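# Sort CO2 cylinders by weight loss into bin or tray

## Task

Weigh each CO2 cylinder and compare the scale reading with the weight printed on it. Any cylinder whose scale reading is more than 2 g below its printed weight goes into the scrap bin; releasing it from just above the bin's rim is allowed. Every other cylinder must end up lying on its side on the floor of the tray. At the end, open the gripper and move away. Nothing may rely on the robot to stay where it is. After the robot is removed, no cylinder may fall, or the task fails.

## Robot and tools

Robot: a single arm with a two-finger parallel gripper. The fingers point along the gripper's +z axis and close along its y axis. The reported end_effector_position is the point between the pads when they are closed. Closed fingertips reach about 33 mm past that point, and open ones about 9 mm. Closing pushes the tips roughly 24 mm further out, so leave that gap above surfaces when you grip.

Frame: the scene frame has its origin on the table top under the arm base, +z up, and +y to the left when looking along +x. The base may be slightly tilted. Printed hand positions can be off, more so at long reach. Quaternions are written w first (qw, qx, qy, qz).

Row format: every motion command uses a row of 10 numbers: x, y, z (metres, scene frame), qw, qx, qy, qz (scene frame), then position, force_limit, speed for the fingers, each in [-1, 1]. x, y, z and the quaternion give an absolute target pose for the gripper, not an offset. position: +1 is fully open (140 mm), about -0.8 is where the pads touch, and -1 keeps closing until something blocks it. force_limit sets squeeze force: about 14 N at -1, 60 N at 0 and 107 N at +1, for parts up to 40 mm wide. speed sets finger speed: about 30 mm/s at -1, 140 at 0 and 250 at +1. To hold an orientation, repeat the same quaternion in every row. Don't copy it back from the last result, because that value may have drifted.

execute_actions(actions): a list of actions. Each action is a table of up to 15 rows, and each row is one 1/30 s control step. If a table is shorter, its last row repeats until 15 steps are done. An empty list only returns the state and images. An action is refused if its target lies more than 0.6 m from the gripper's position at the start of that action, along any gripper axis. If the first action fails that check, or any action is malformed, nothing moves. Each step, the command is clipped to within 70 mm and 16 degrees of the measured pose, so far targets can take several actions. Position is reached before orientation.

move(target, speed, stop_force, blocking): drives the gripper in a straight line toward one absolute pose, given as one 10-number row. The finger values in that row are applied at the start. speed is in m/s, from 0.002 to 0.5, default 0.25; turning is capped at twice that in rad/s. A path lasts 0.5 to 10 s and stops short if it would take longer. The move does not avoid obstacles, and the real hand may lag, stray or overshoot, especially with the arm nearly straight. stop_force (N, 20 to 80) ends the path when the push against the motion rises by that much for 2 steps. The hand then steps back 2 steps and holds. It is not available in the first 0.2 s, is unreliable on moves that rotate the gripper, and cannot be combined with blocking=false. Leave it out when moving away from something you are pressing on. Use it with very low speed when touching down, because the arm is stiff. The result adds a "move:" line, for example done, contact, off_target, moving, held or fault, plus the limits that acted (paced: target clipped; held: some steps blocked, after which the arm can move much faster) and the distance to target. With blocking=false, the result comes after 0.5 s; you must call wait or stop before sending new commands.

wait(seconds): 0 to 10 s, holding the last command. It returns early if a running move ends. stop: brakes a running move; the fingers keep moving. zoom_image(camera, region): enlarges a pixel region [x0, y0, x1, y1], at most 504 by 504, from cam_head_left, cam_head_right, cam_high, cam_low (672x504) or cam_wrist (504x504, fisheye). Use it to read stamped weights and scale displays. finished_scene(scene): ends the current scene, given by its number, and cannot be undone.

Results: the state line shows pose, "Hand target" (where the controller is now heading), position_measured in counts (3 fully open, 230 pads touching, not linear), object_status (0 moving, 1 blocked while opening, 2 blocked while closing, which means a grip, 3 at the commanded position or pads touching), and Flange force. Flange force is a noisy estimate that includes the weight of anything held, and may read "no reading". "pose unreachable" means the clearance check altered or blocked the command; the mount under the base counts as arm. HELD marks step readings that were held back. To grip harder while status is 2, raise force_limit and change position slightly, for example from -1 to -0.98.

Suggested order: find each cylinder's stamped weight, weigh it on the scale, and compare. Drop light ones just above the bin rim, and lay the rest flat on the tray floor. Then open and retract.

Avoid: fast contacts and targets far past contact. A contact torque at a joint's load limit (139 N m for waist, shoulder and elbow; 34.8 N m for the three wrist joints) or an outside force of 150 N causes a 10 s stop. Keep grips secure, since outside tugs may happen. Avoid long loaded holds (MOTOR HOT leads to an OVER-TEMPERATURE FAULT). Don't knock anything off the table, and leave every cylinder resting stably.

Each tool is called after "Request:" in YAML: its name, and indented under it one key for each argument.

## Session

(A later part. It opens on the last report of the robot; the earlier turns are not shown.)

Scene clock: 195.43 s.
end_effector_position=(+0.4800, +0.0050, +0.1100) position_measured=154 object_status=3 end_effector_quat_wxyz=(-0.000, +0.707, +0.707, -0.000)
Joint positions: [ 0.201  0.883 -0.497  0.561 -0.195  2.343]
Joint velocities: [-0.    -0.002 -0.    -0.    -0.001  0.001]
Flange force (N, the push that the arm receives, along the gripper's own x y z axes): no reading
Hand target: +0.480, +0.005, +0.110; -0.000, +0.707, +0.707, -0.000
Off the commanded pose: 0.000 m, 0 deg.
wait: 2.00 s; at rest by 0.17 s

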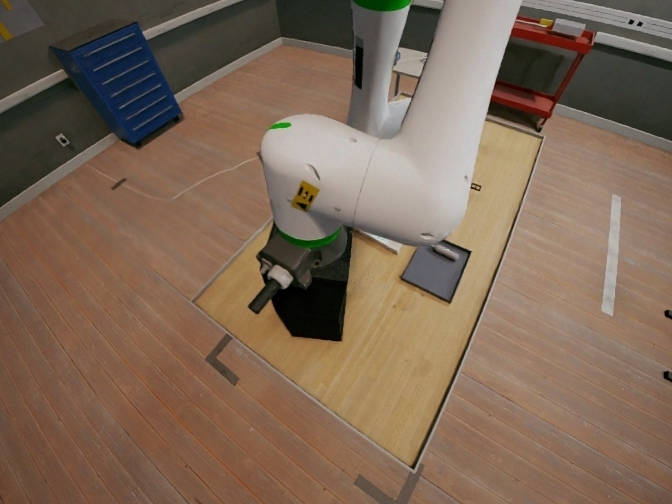

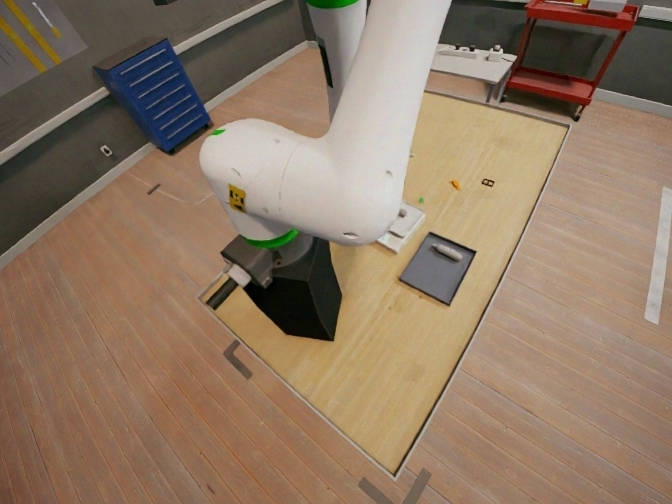

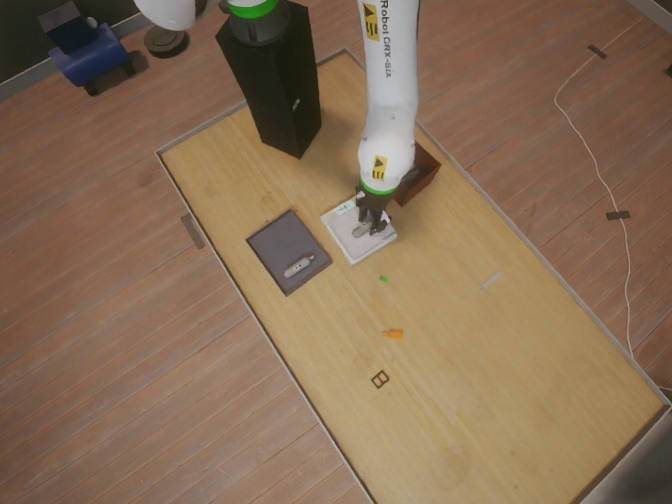

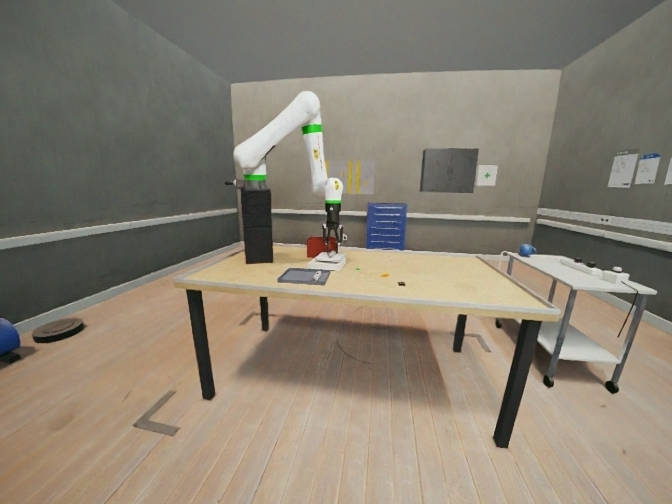

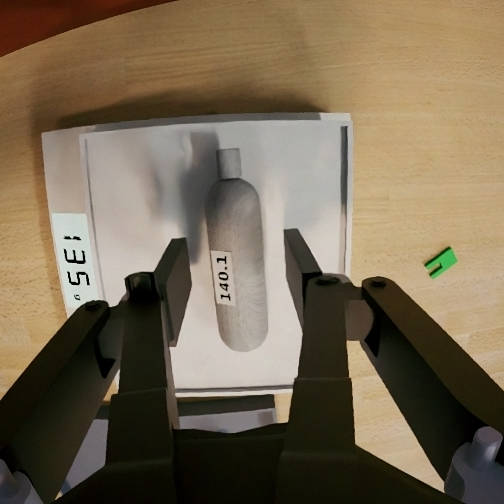

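135: scrap.

Request:
move:
  target: [0.48,0.005,0.109,0,0.707,0.707,0,-1,-0.3,0]

Request:
move:
  target: [0.47,0.03,0.2,0,0.707,0.707,0,-1,-0.3,0]
  speed: 0.15

Request:
move:
  target: [0.35,0.236,0.19,0,0.67,0.74,0,-1,-0.3,0]
  speed: 0.2

Request:
move:
  target: [0.35,0.236,0.145,0,0.67,0.74,0,-1,-0.3,0]
  speed: 0.05

Scene clock: 201.03 s.
end_effector_position=(+0.4801, +0.0050, +0.1090) position_measured=192 object_status=2 end_effector_quat_wxyz=(-0.000, +0.707, +0.707, +0.000)
Joint positions: [ 0.2    0.885 -0.499  0.57  -0.192  2.335]
Joint velocities: [-0.001 -0.    -0.002  0.006  0.002 -0.005]
Flange force (N, the push that the arm receives, along the gripper's own x y z axes): no reading
Hand target: +0.480, +0.005, +0.109; -0.000, +0.707, +0.707, -0.000
Off the commanded pose: 0.000 m, 0 deg.
move: done

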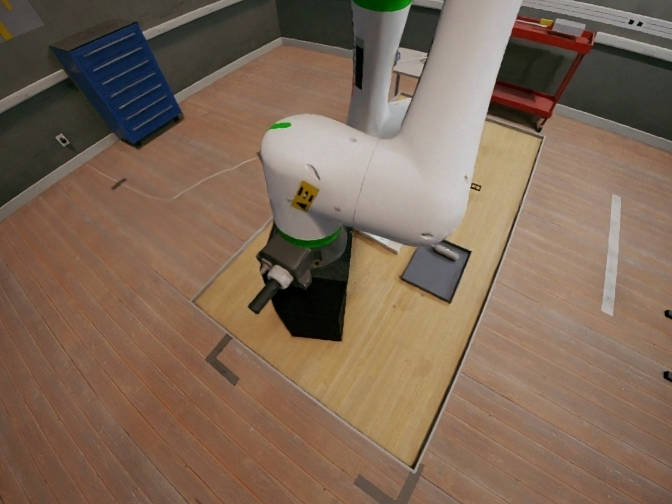

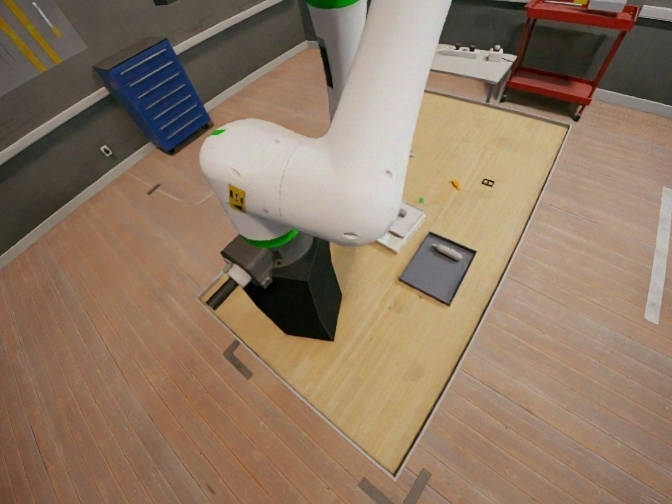

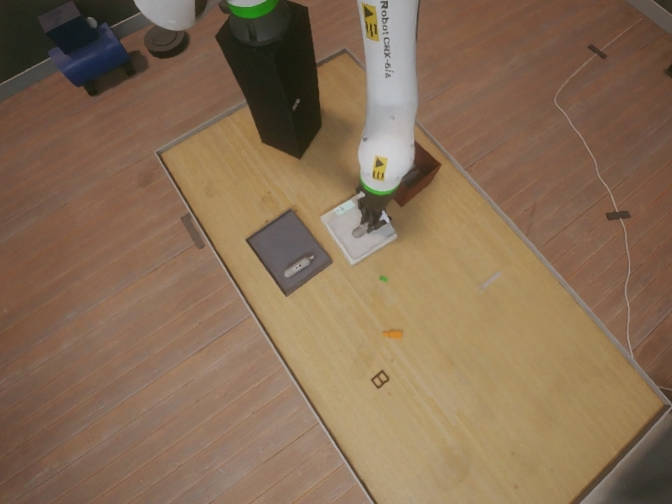

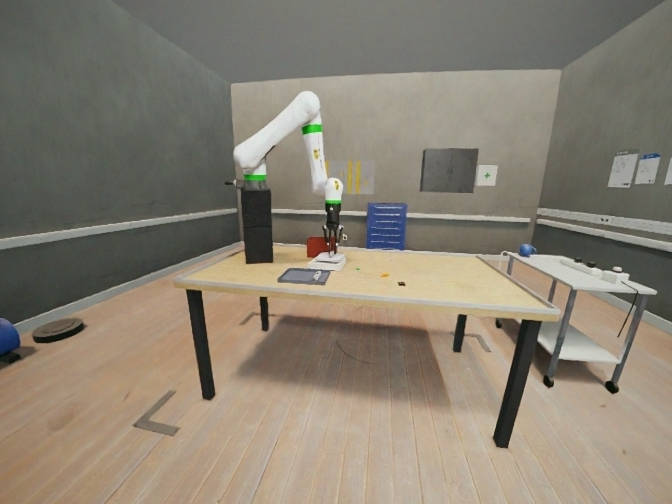

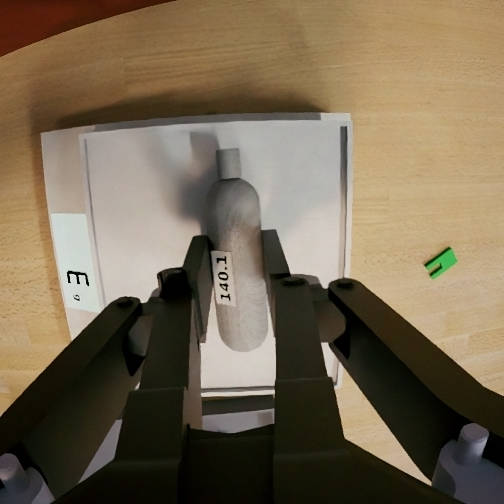

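Scene clock: 202.07 s.
end_effector_position=(+0.4701, +0.0301, +0.1999) position_measured=192 object_status=2 end_effector_quat_wxyz=(-0.000, +0.707, +0.707, -0.000)
Joint positions: [ 0.313  0.667 -0.517  0.282 -0.388  2.522]
Joint velocities: [ 0.    -0.001  0.002 -0.004 -0.003  0.003]
Flange force (N, the push that the arm receives, along the gripper's own x y z axes): [4.7 -4.2 -1.4]
Hand target: +0.470, +0.030, +0.200; -0.000, +0.707, +0.707, -0.000
Off the commanded pose: 0.000 m, 0 deg.
move: done

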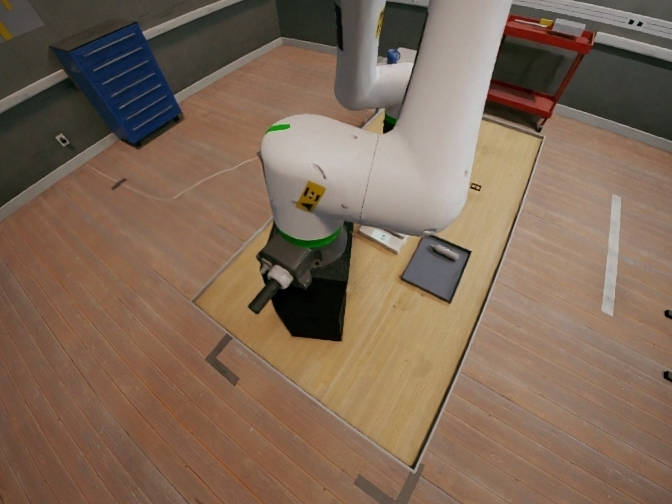

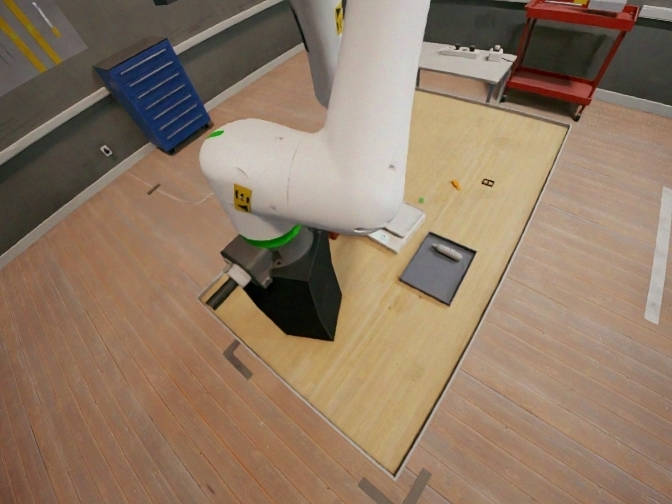

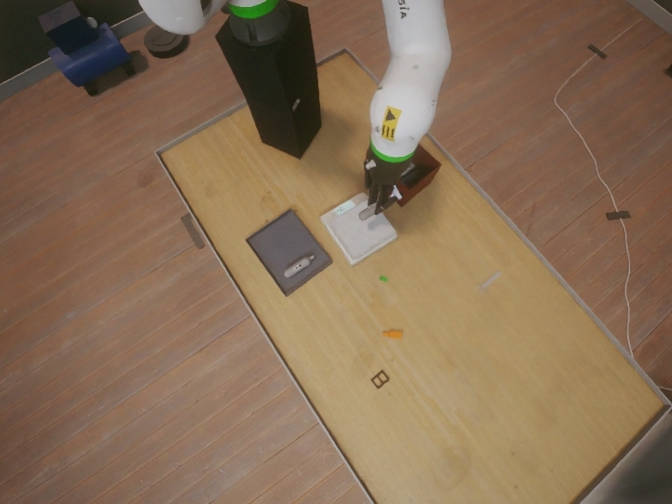

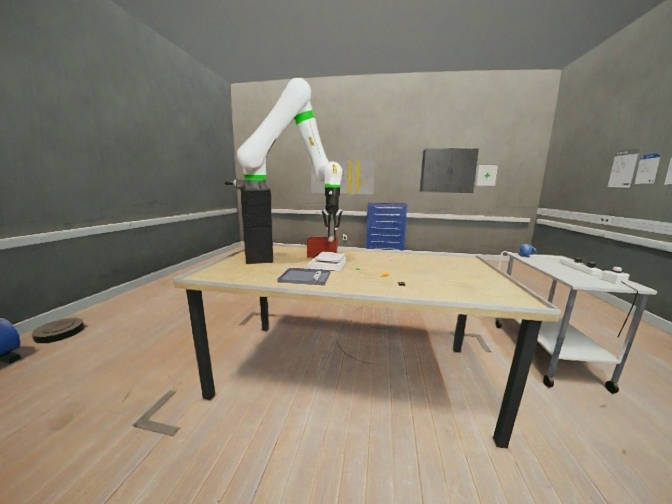

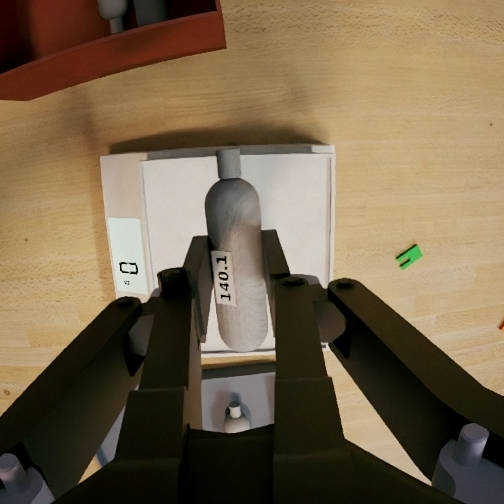

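Scene clock: 203.70 s.
end_effector_position=(+0.3506, +0.2347, +0.1901) position_measured=192 object_status=2 end_effector_quat_wxyz=(+0.001, +0.671, +0.741, -0.000)
Joint positions: [ 0.86   0.706 -0.643  0.36  -0.285  1.986]
Joint velocities: [ 0.002 -0.001 -0.006  0.017  0.007 -0.017]
Flange force (N, the push that the arm receives, along the gripper's own x y z axes): [-0.3 -12.1 -0.8]
Hand target: +0.351, +0.235, +0.190; +0.001, +0.671, +0.741, -0.000
Off the commanded pose: 0.001 m, 0 deg.
move: done

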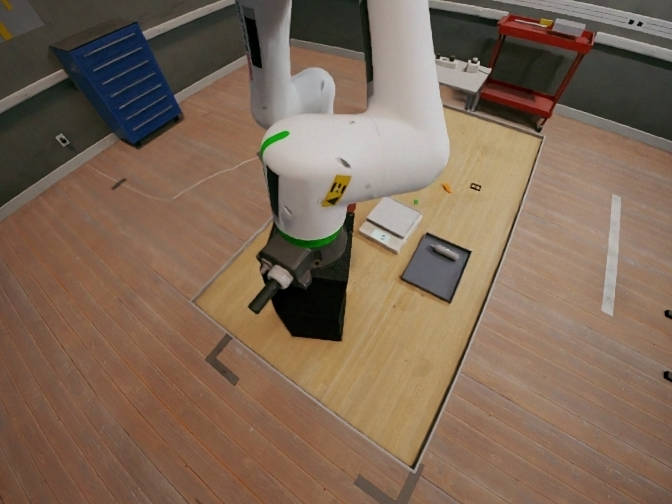

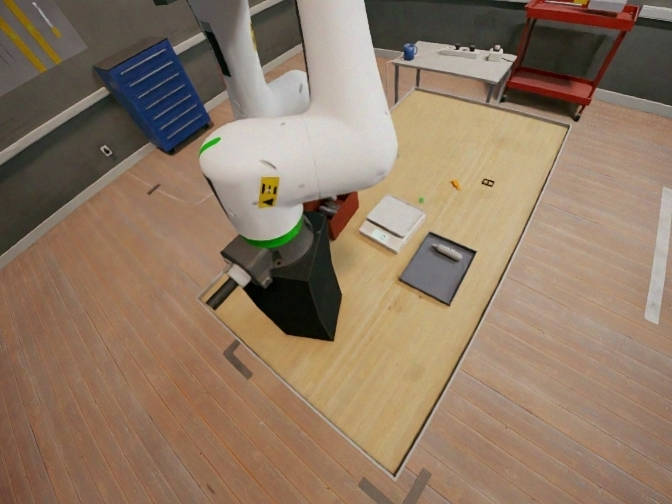

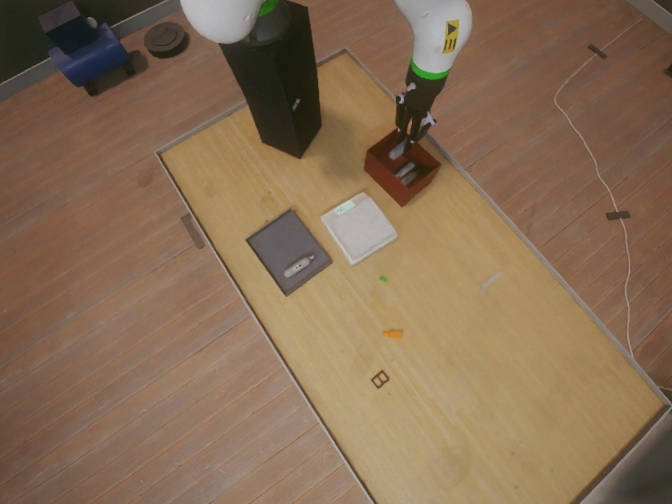

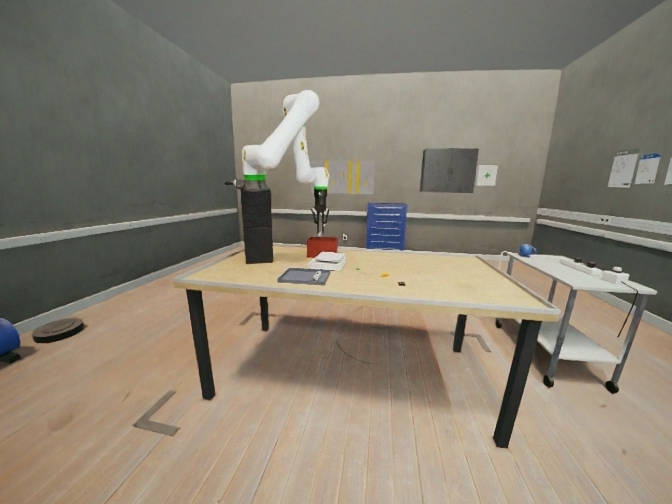

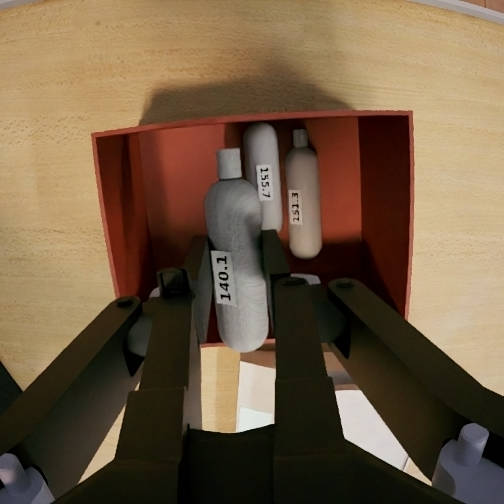

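Scene clock: 204.90 s.
end_effector_position=(+0.3501, +0.2360, +0.1452) position_measured=192 object_status=2 end_effector_quat_wxyz=(-0.003, +0.671, +0.741, -0.003)
Joint positions: [ 0.805  0.819 -0.668  0.631 -0.159  1.762]
Joint velocities: [-0.034 -0.007 -0.046  0.198  0.03  -0.166]
Flange force (N, the push that the arm receives, along the gripper's own x y z axes): no reading
Hand target: +0.350, +0.236, +0.145; -0.002, +0.671, +0.741, -0.003
Off the commanded pose: 0.000 m, 0 deg.
move: done

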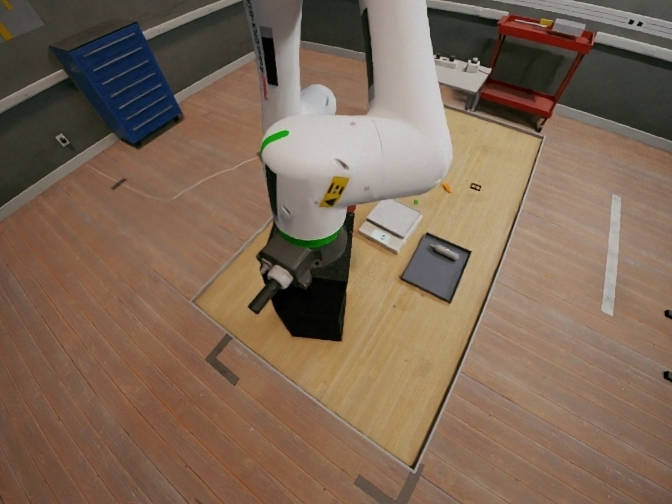

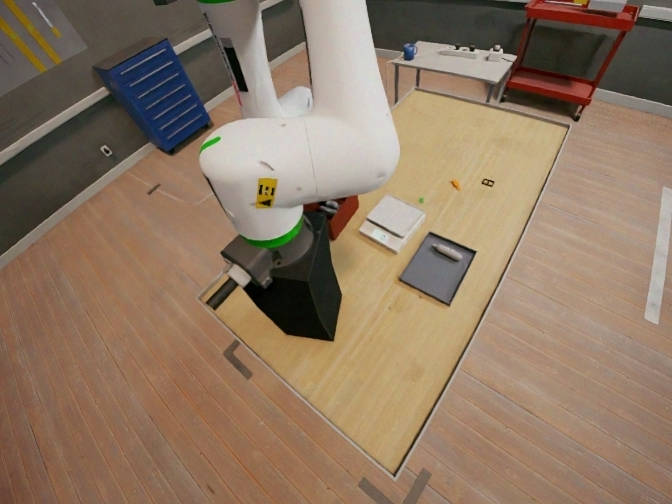

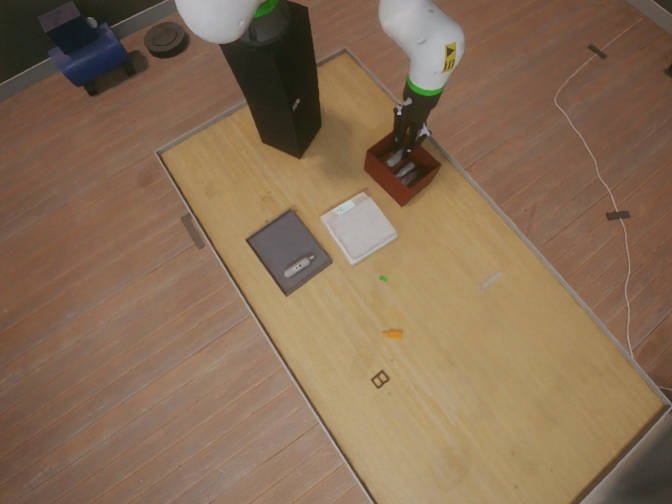

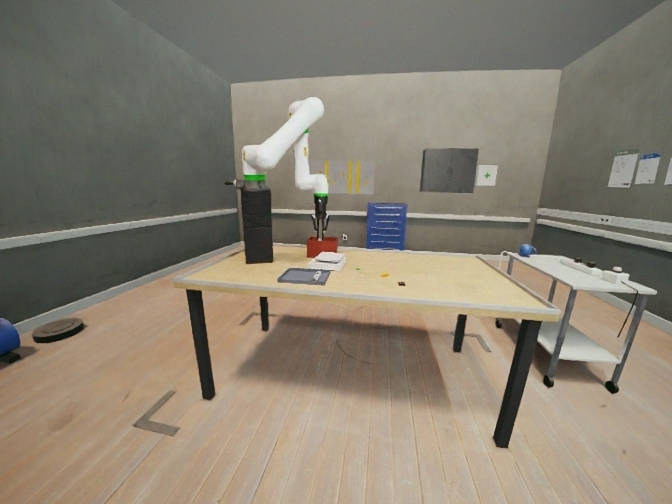

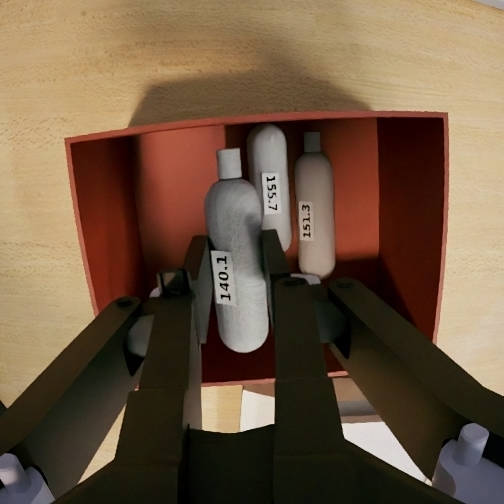

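Request:
move:
  target: [0.35,0.236,0.145,0,0.67,0.74,0,-0.35,-0.3,0]

Request:
move:
  target: [0.36,0.236,0.24,0,0.67,0.74,0,-0.35,-0.3,0]
  speed: 0.15

Scene clock: 207.53 s.
end_effector_position=(+0.3502, +0.2361, +0.1452) position_measured=173 object_status=3 end_effector_quat_wxyz=(-0.002, +0.671, +0.741, -0.002)
Joint positions: [ 0.79   0.815 -0.686  0.715 -0.147  1.693]
Joint velocities: [-0.022 -0.005 -0.023  0.111  0.015 -0.09 ]
Flange force (N, the push that the arm receives, along the gripper's own x y z axes): no reading
Hand target: +0.350, +0.236, +0.145; -0.002, +0.671, +0.741, -0.002
Off the commanded pose: 0.000 m, 0 deg.
move: done

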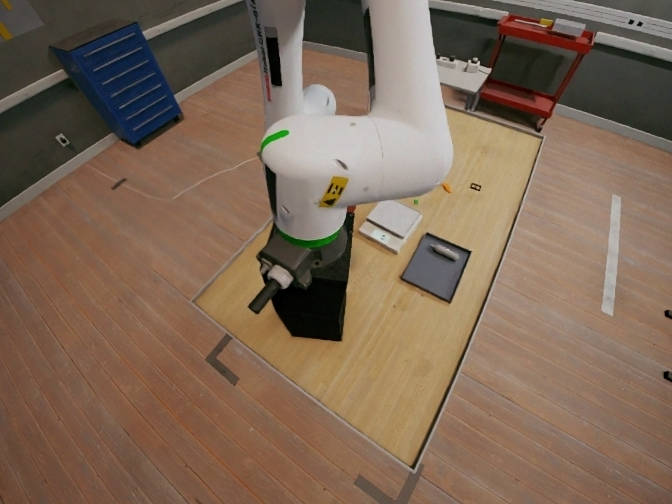

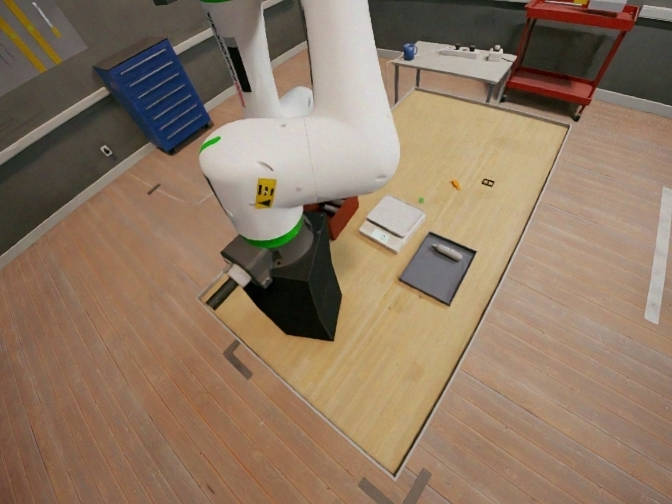

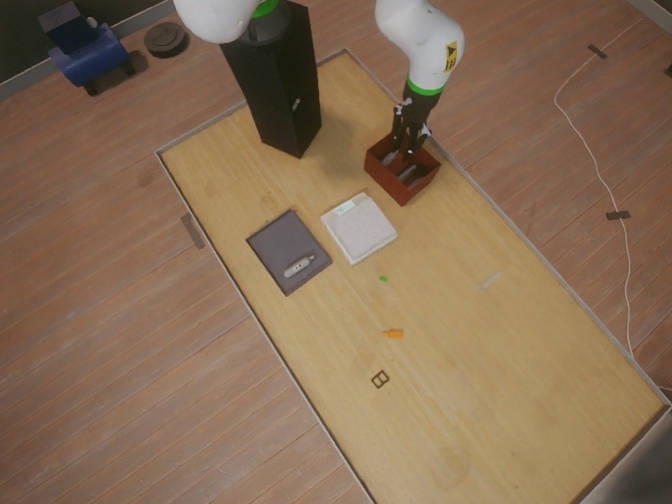

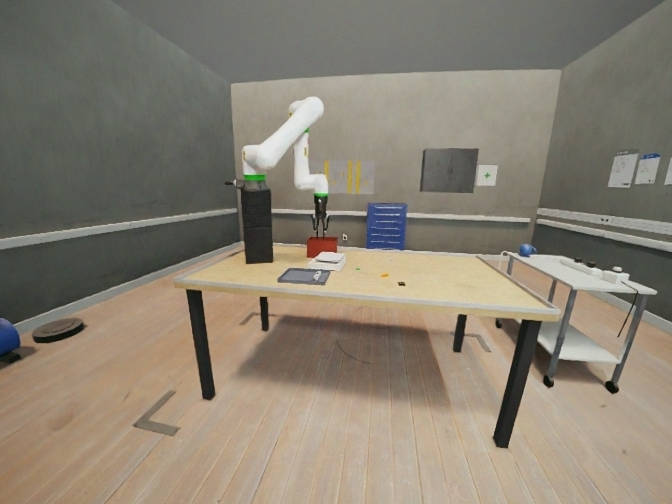

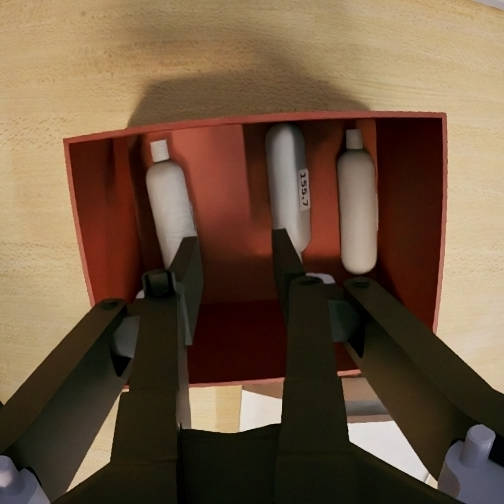

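Scene clock: 208.77 s.
end_effector_position=(+0.3598, +0.2363, +0.2399) position_measured=173 object_status=3 end_effector_quat_wxyz=(-0.000, +0.671, +0.741, -0.000)
Joint positions: [ 0.866  0.587 -0.606  0.231 -0.433  2.117]
Joint velocities: [-0.003  0.     0.007 -0.012 -0.006  0.012]
Flange force (N, the push that the arm receives, along the gripper's own x y z axes): [1.6 -2.4 -2.8]
Hand target: +0.360, +0.236, +0.240; -0.000, +0.671, +0.741, -0.000
Off the commanded pose: 0.000 m, 0 deg.
move: done

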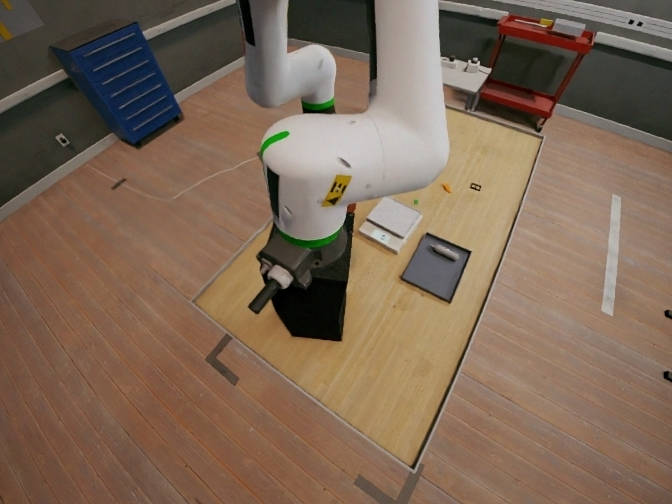

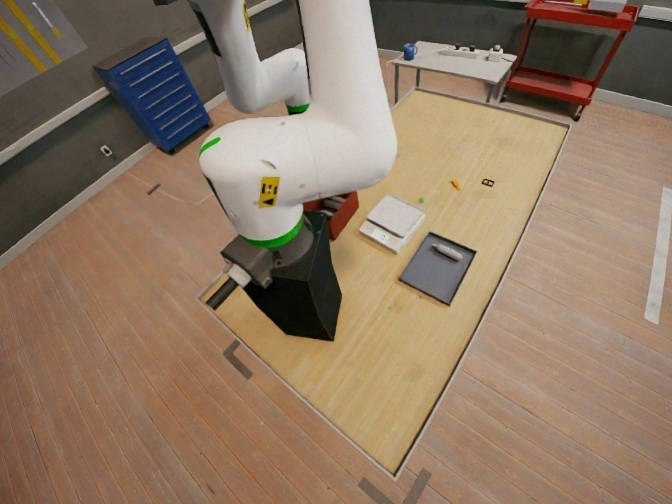

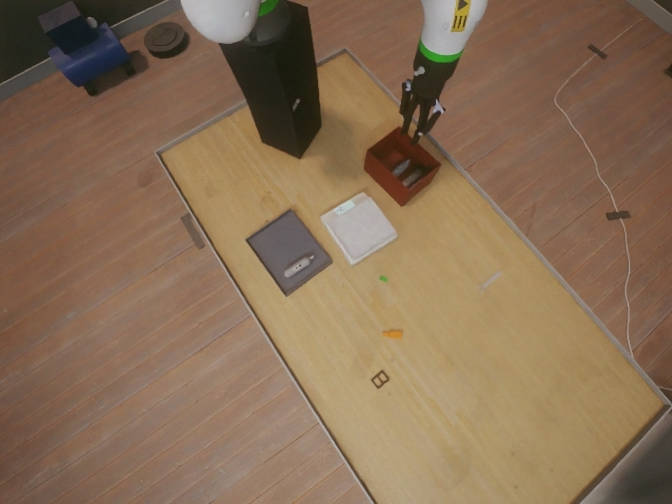

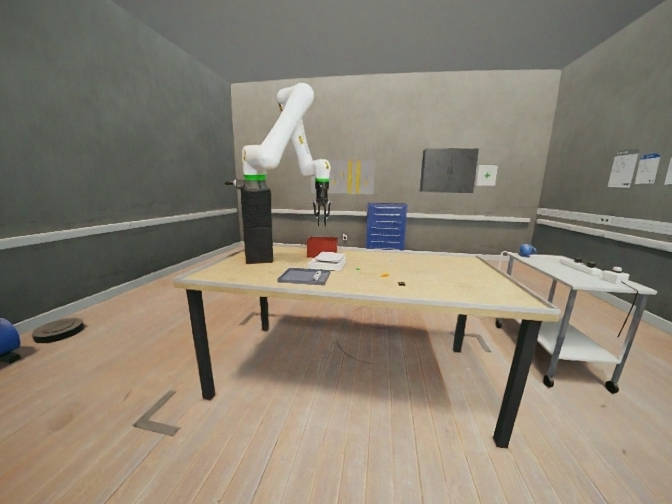

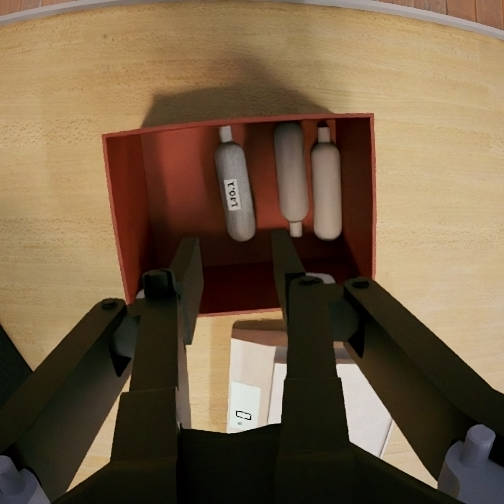

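Request:
finished_scene:
  scene: 2

The scene is finished: the task was done.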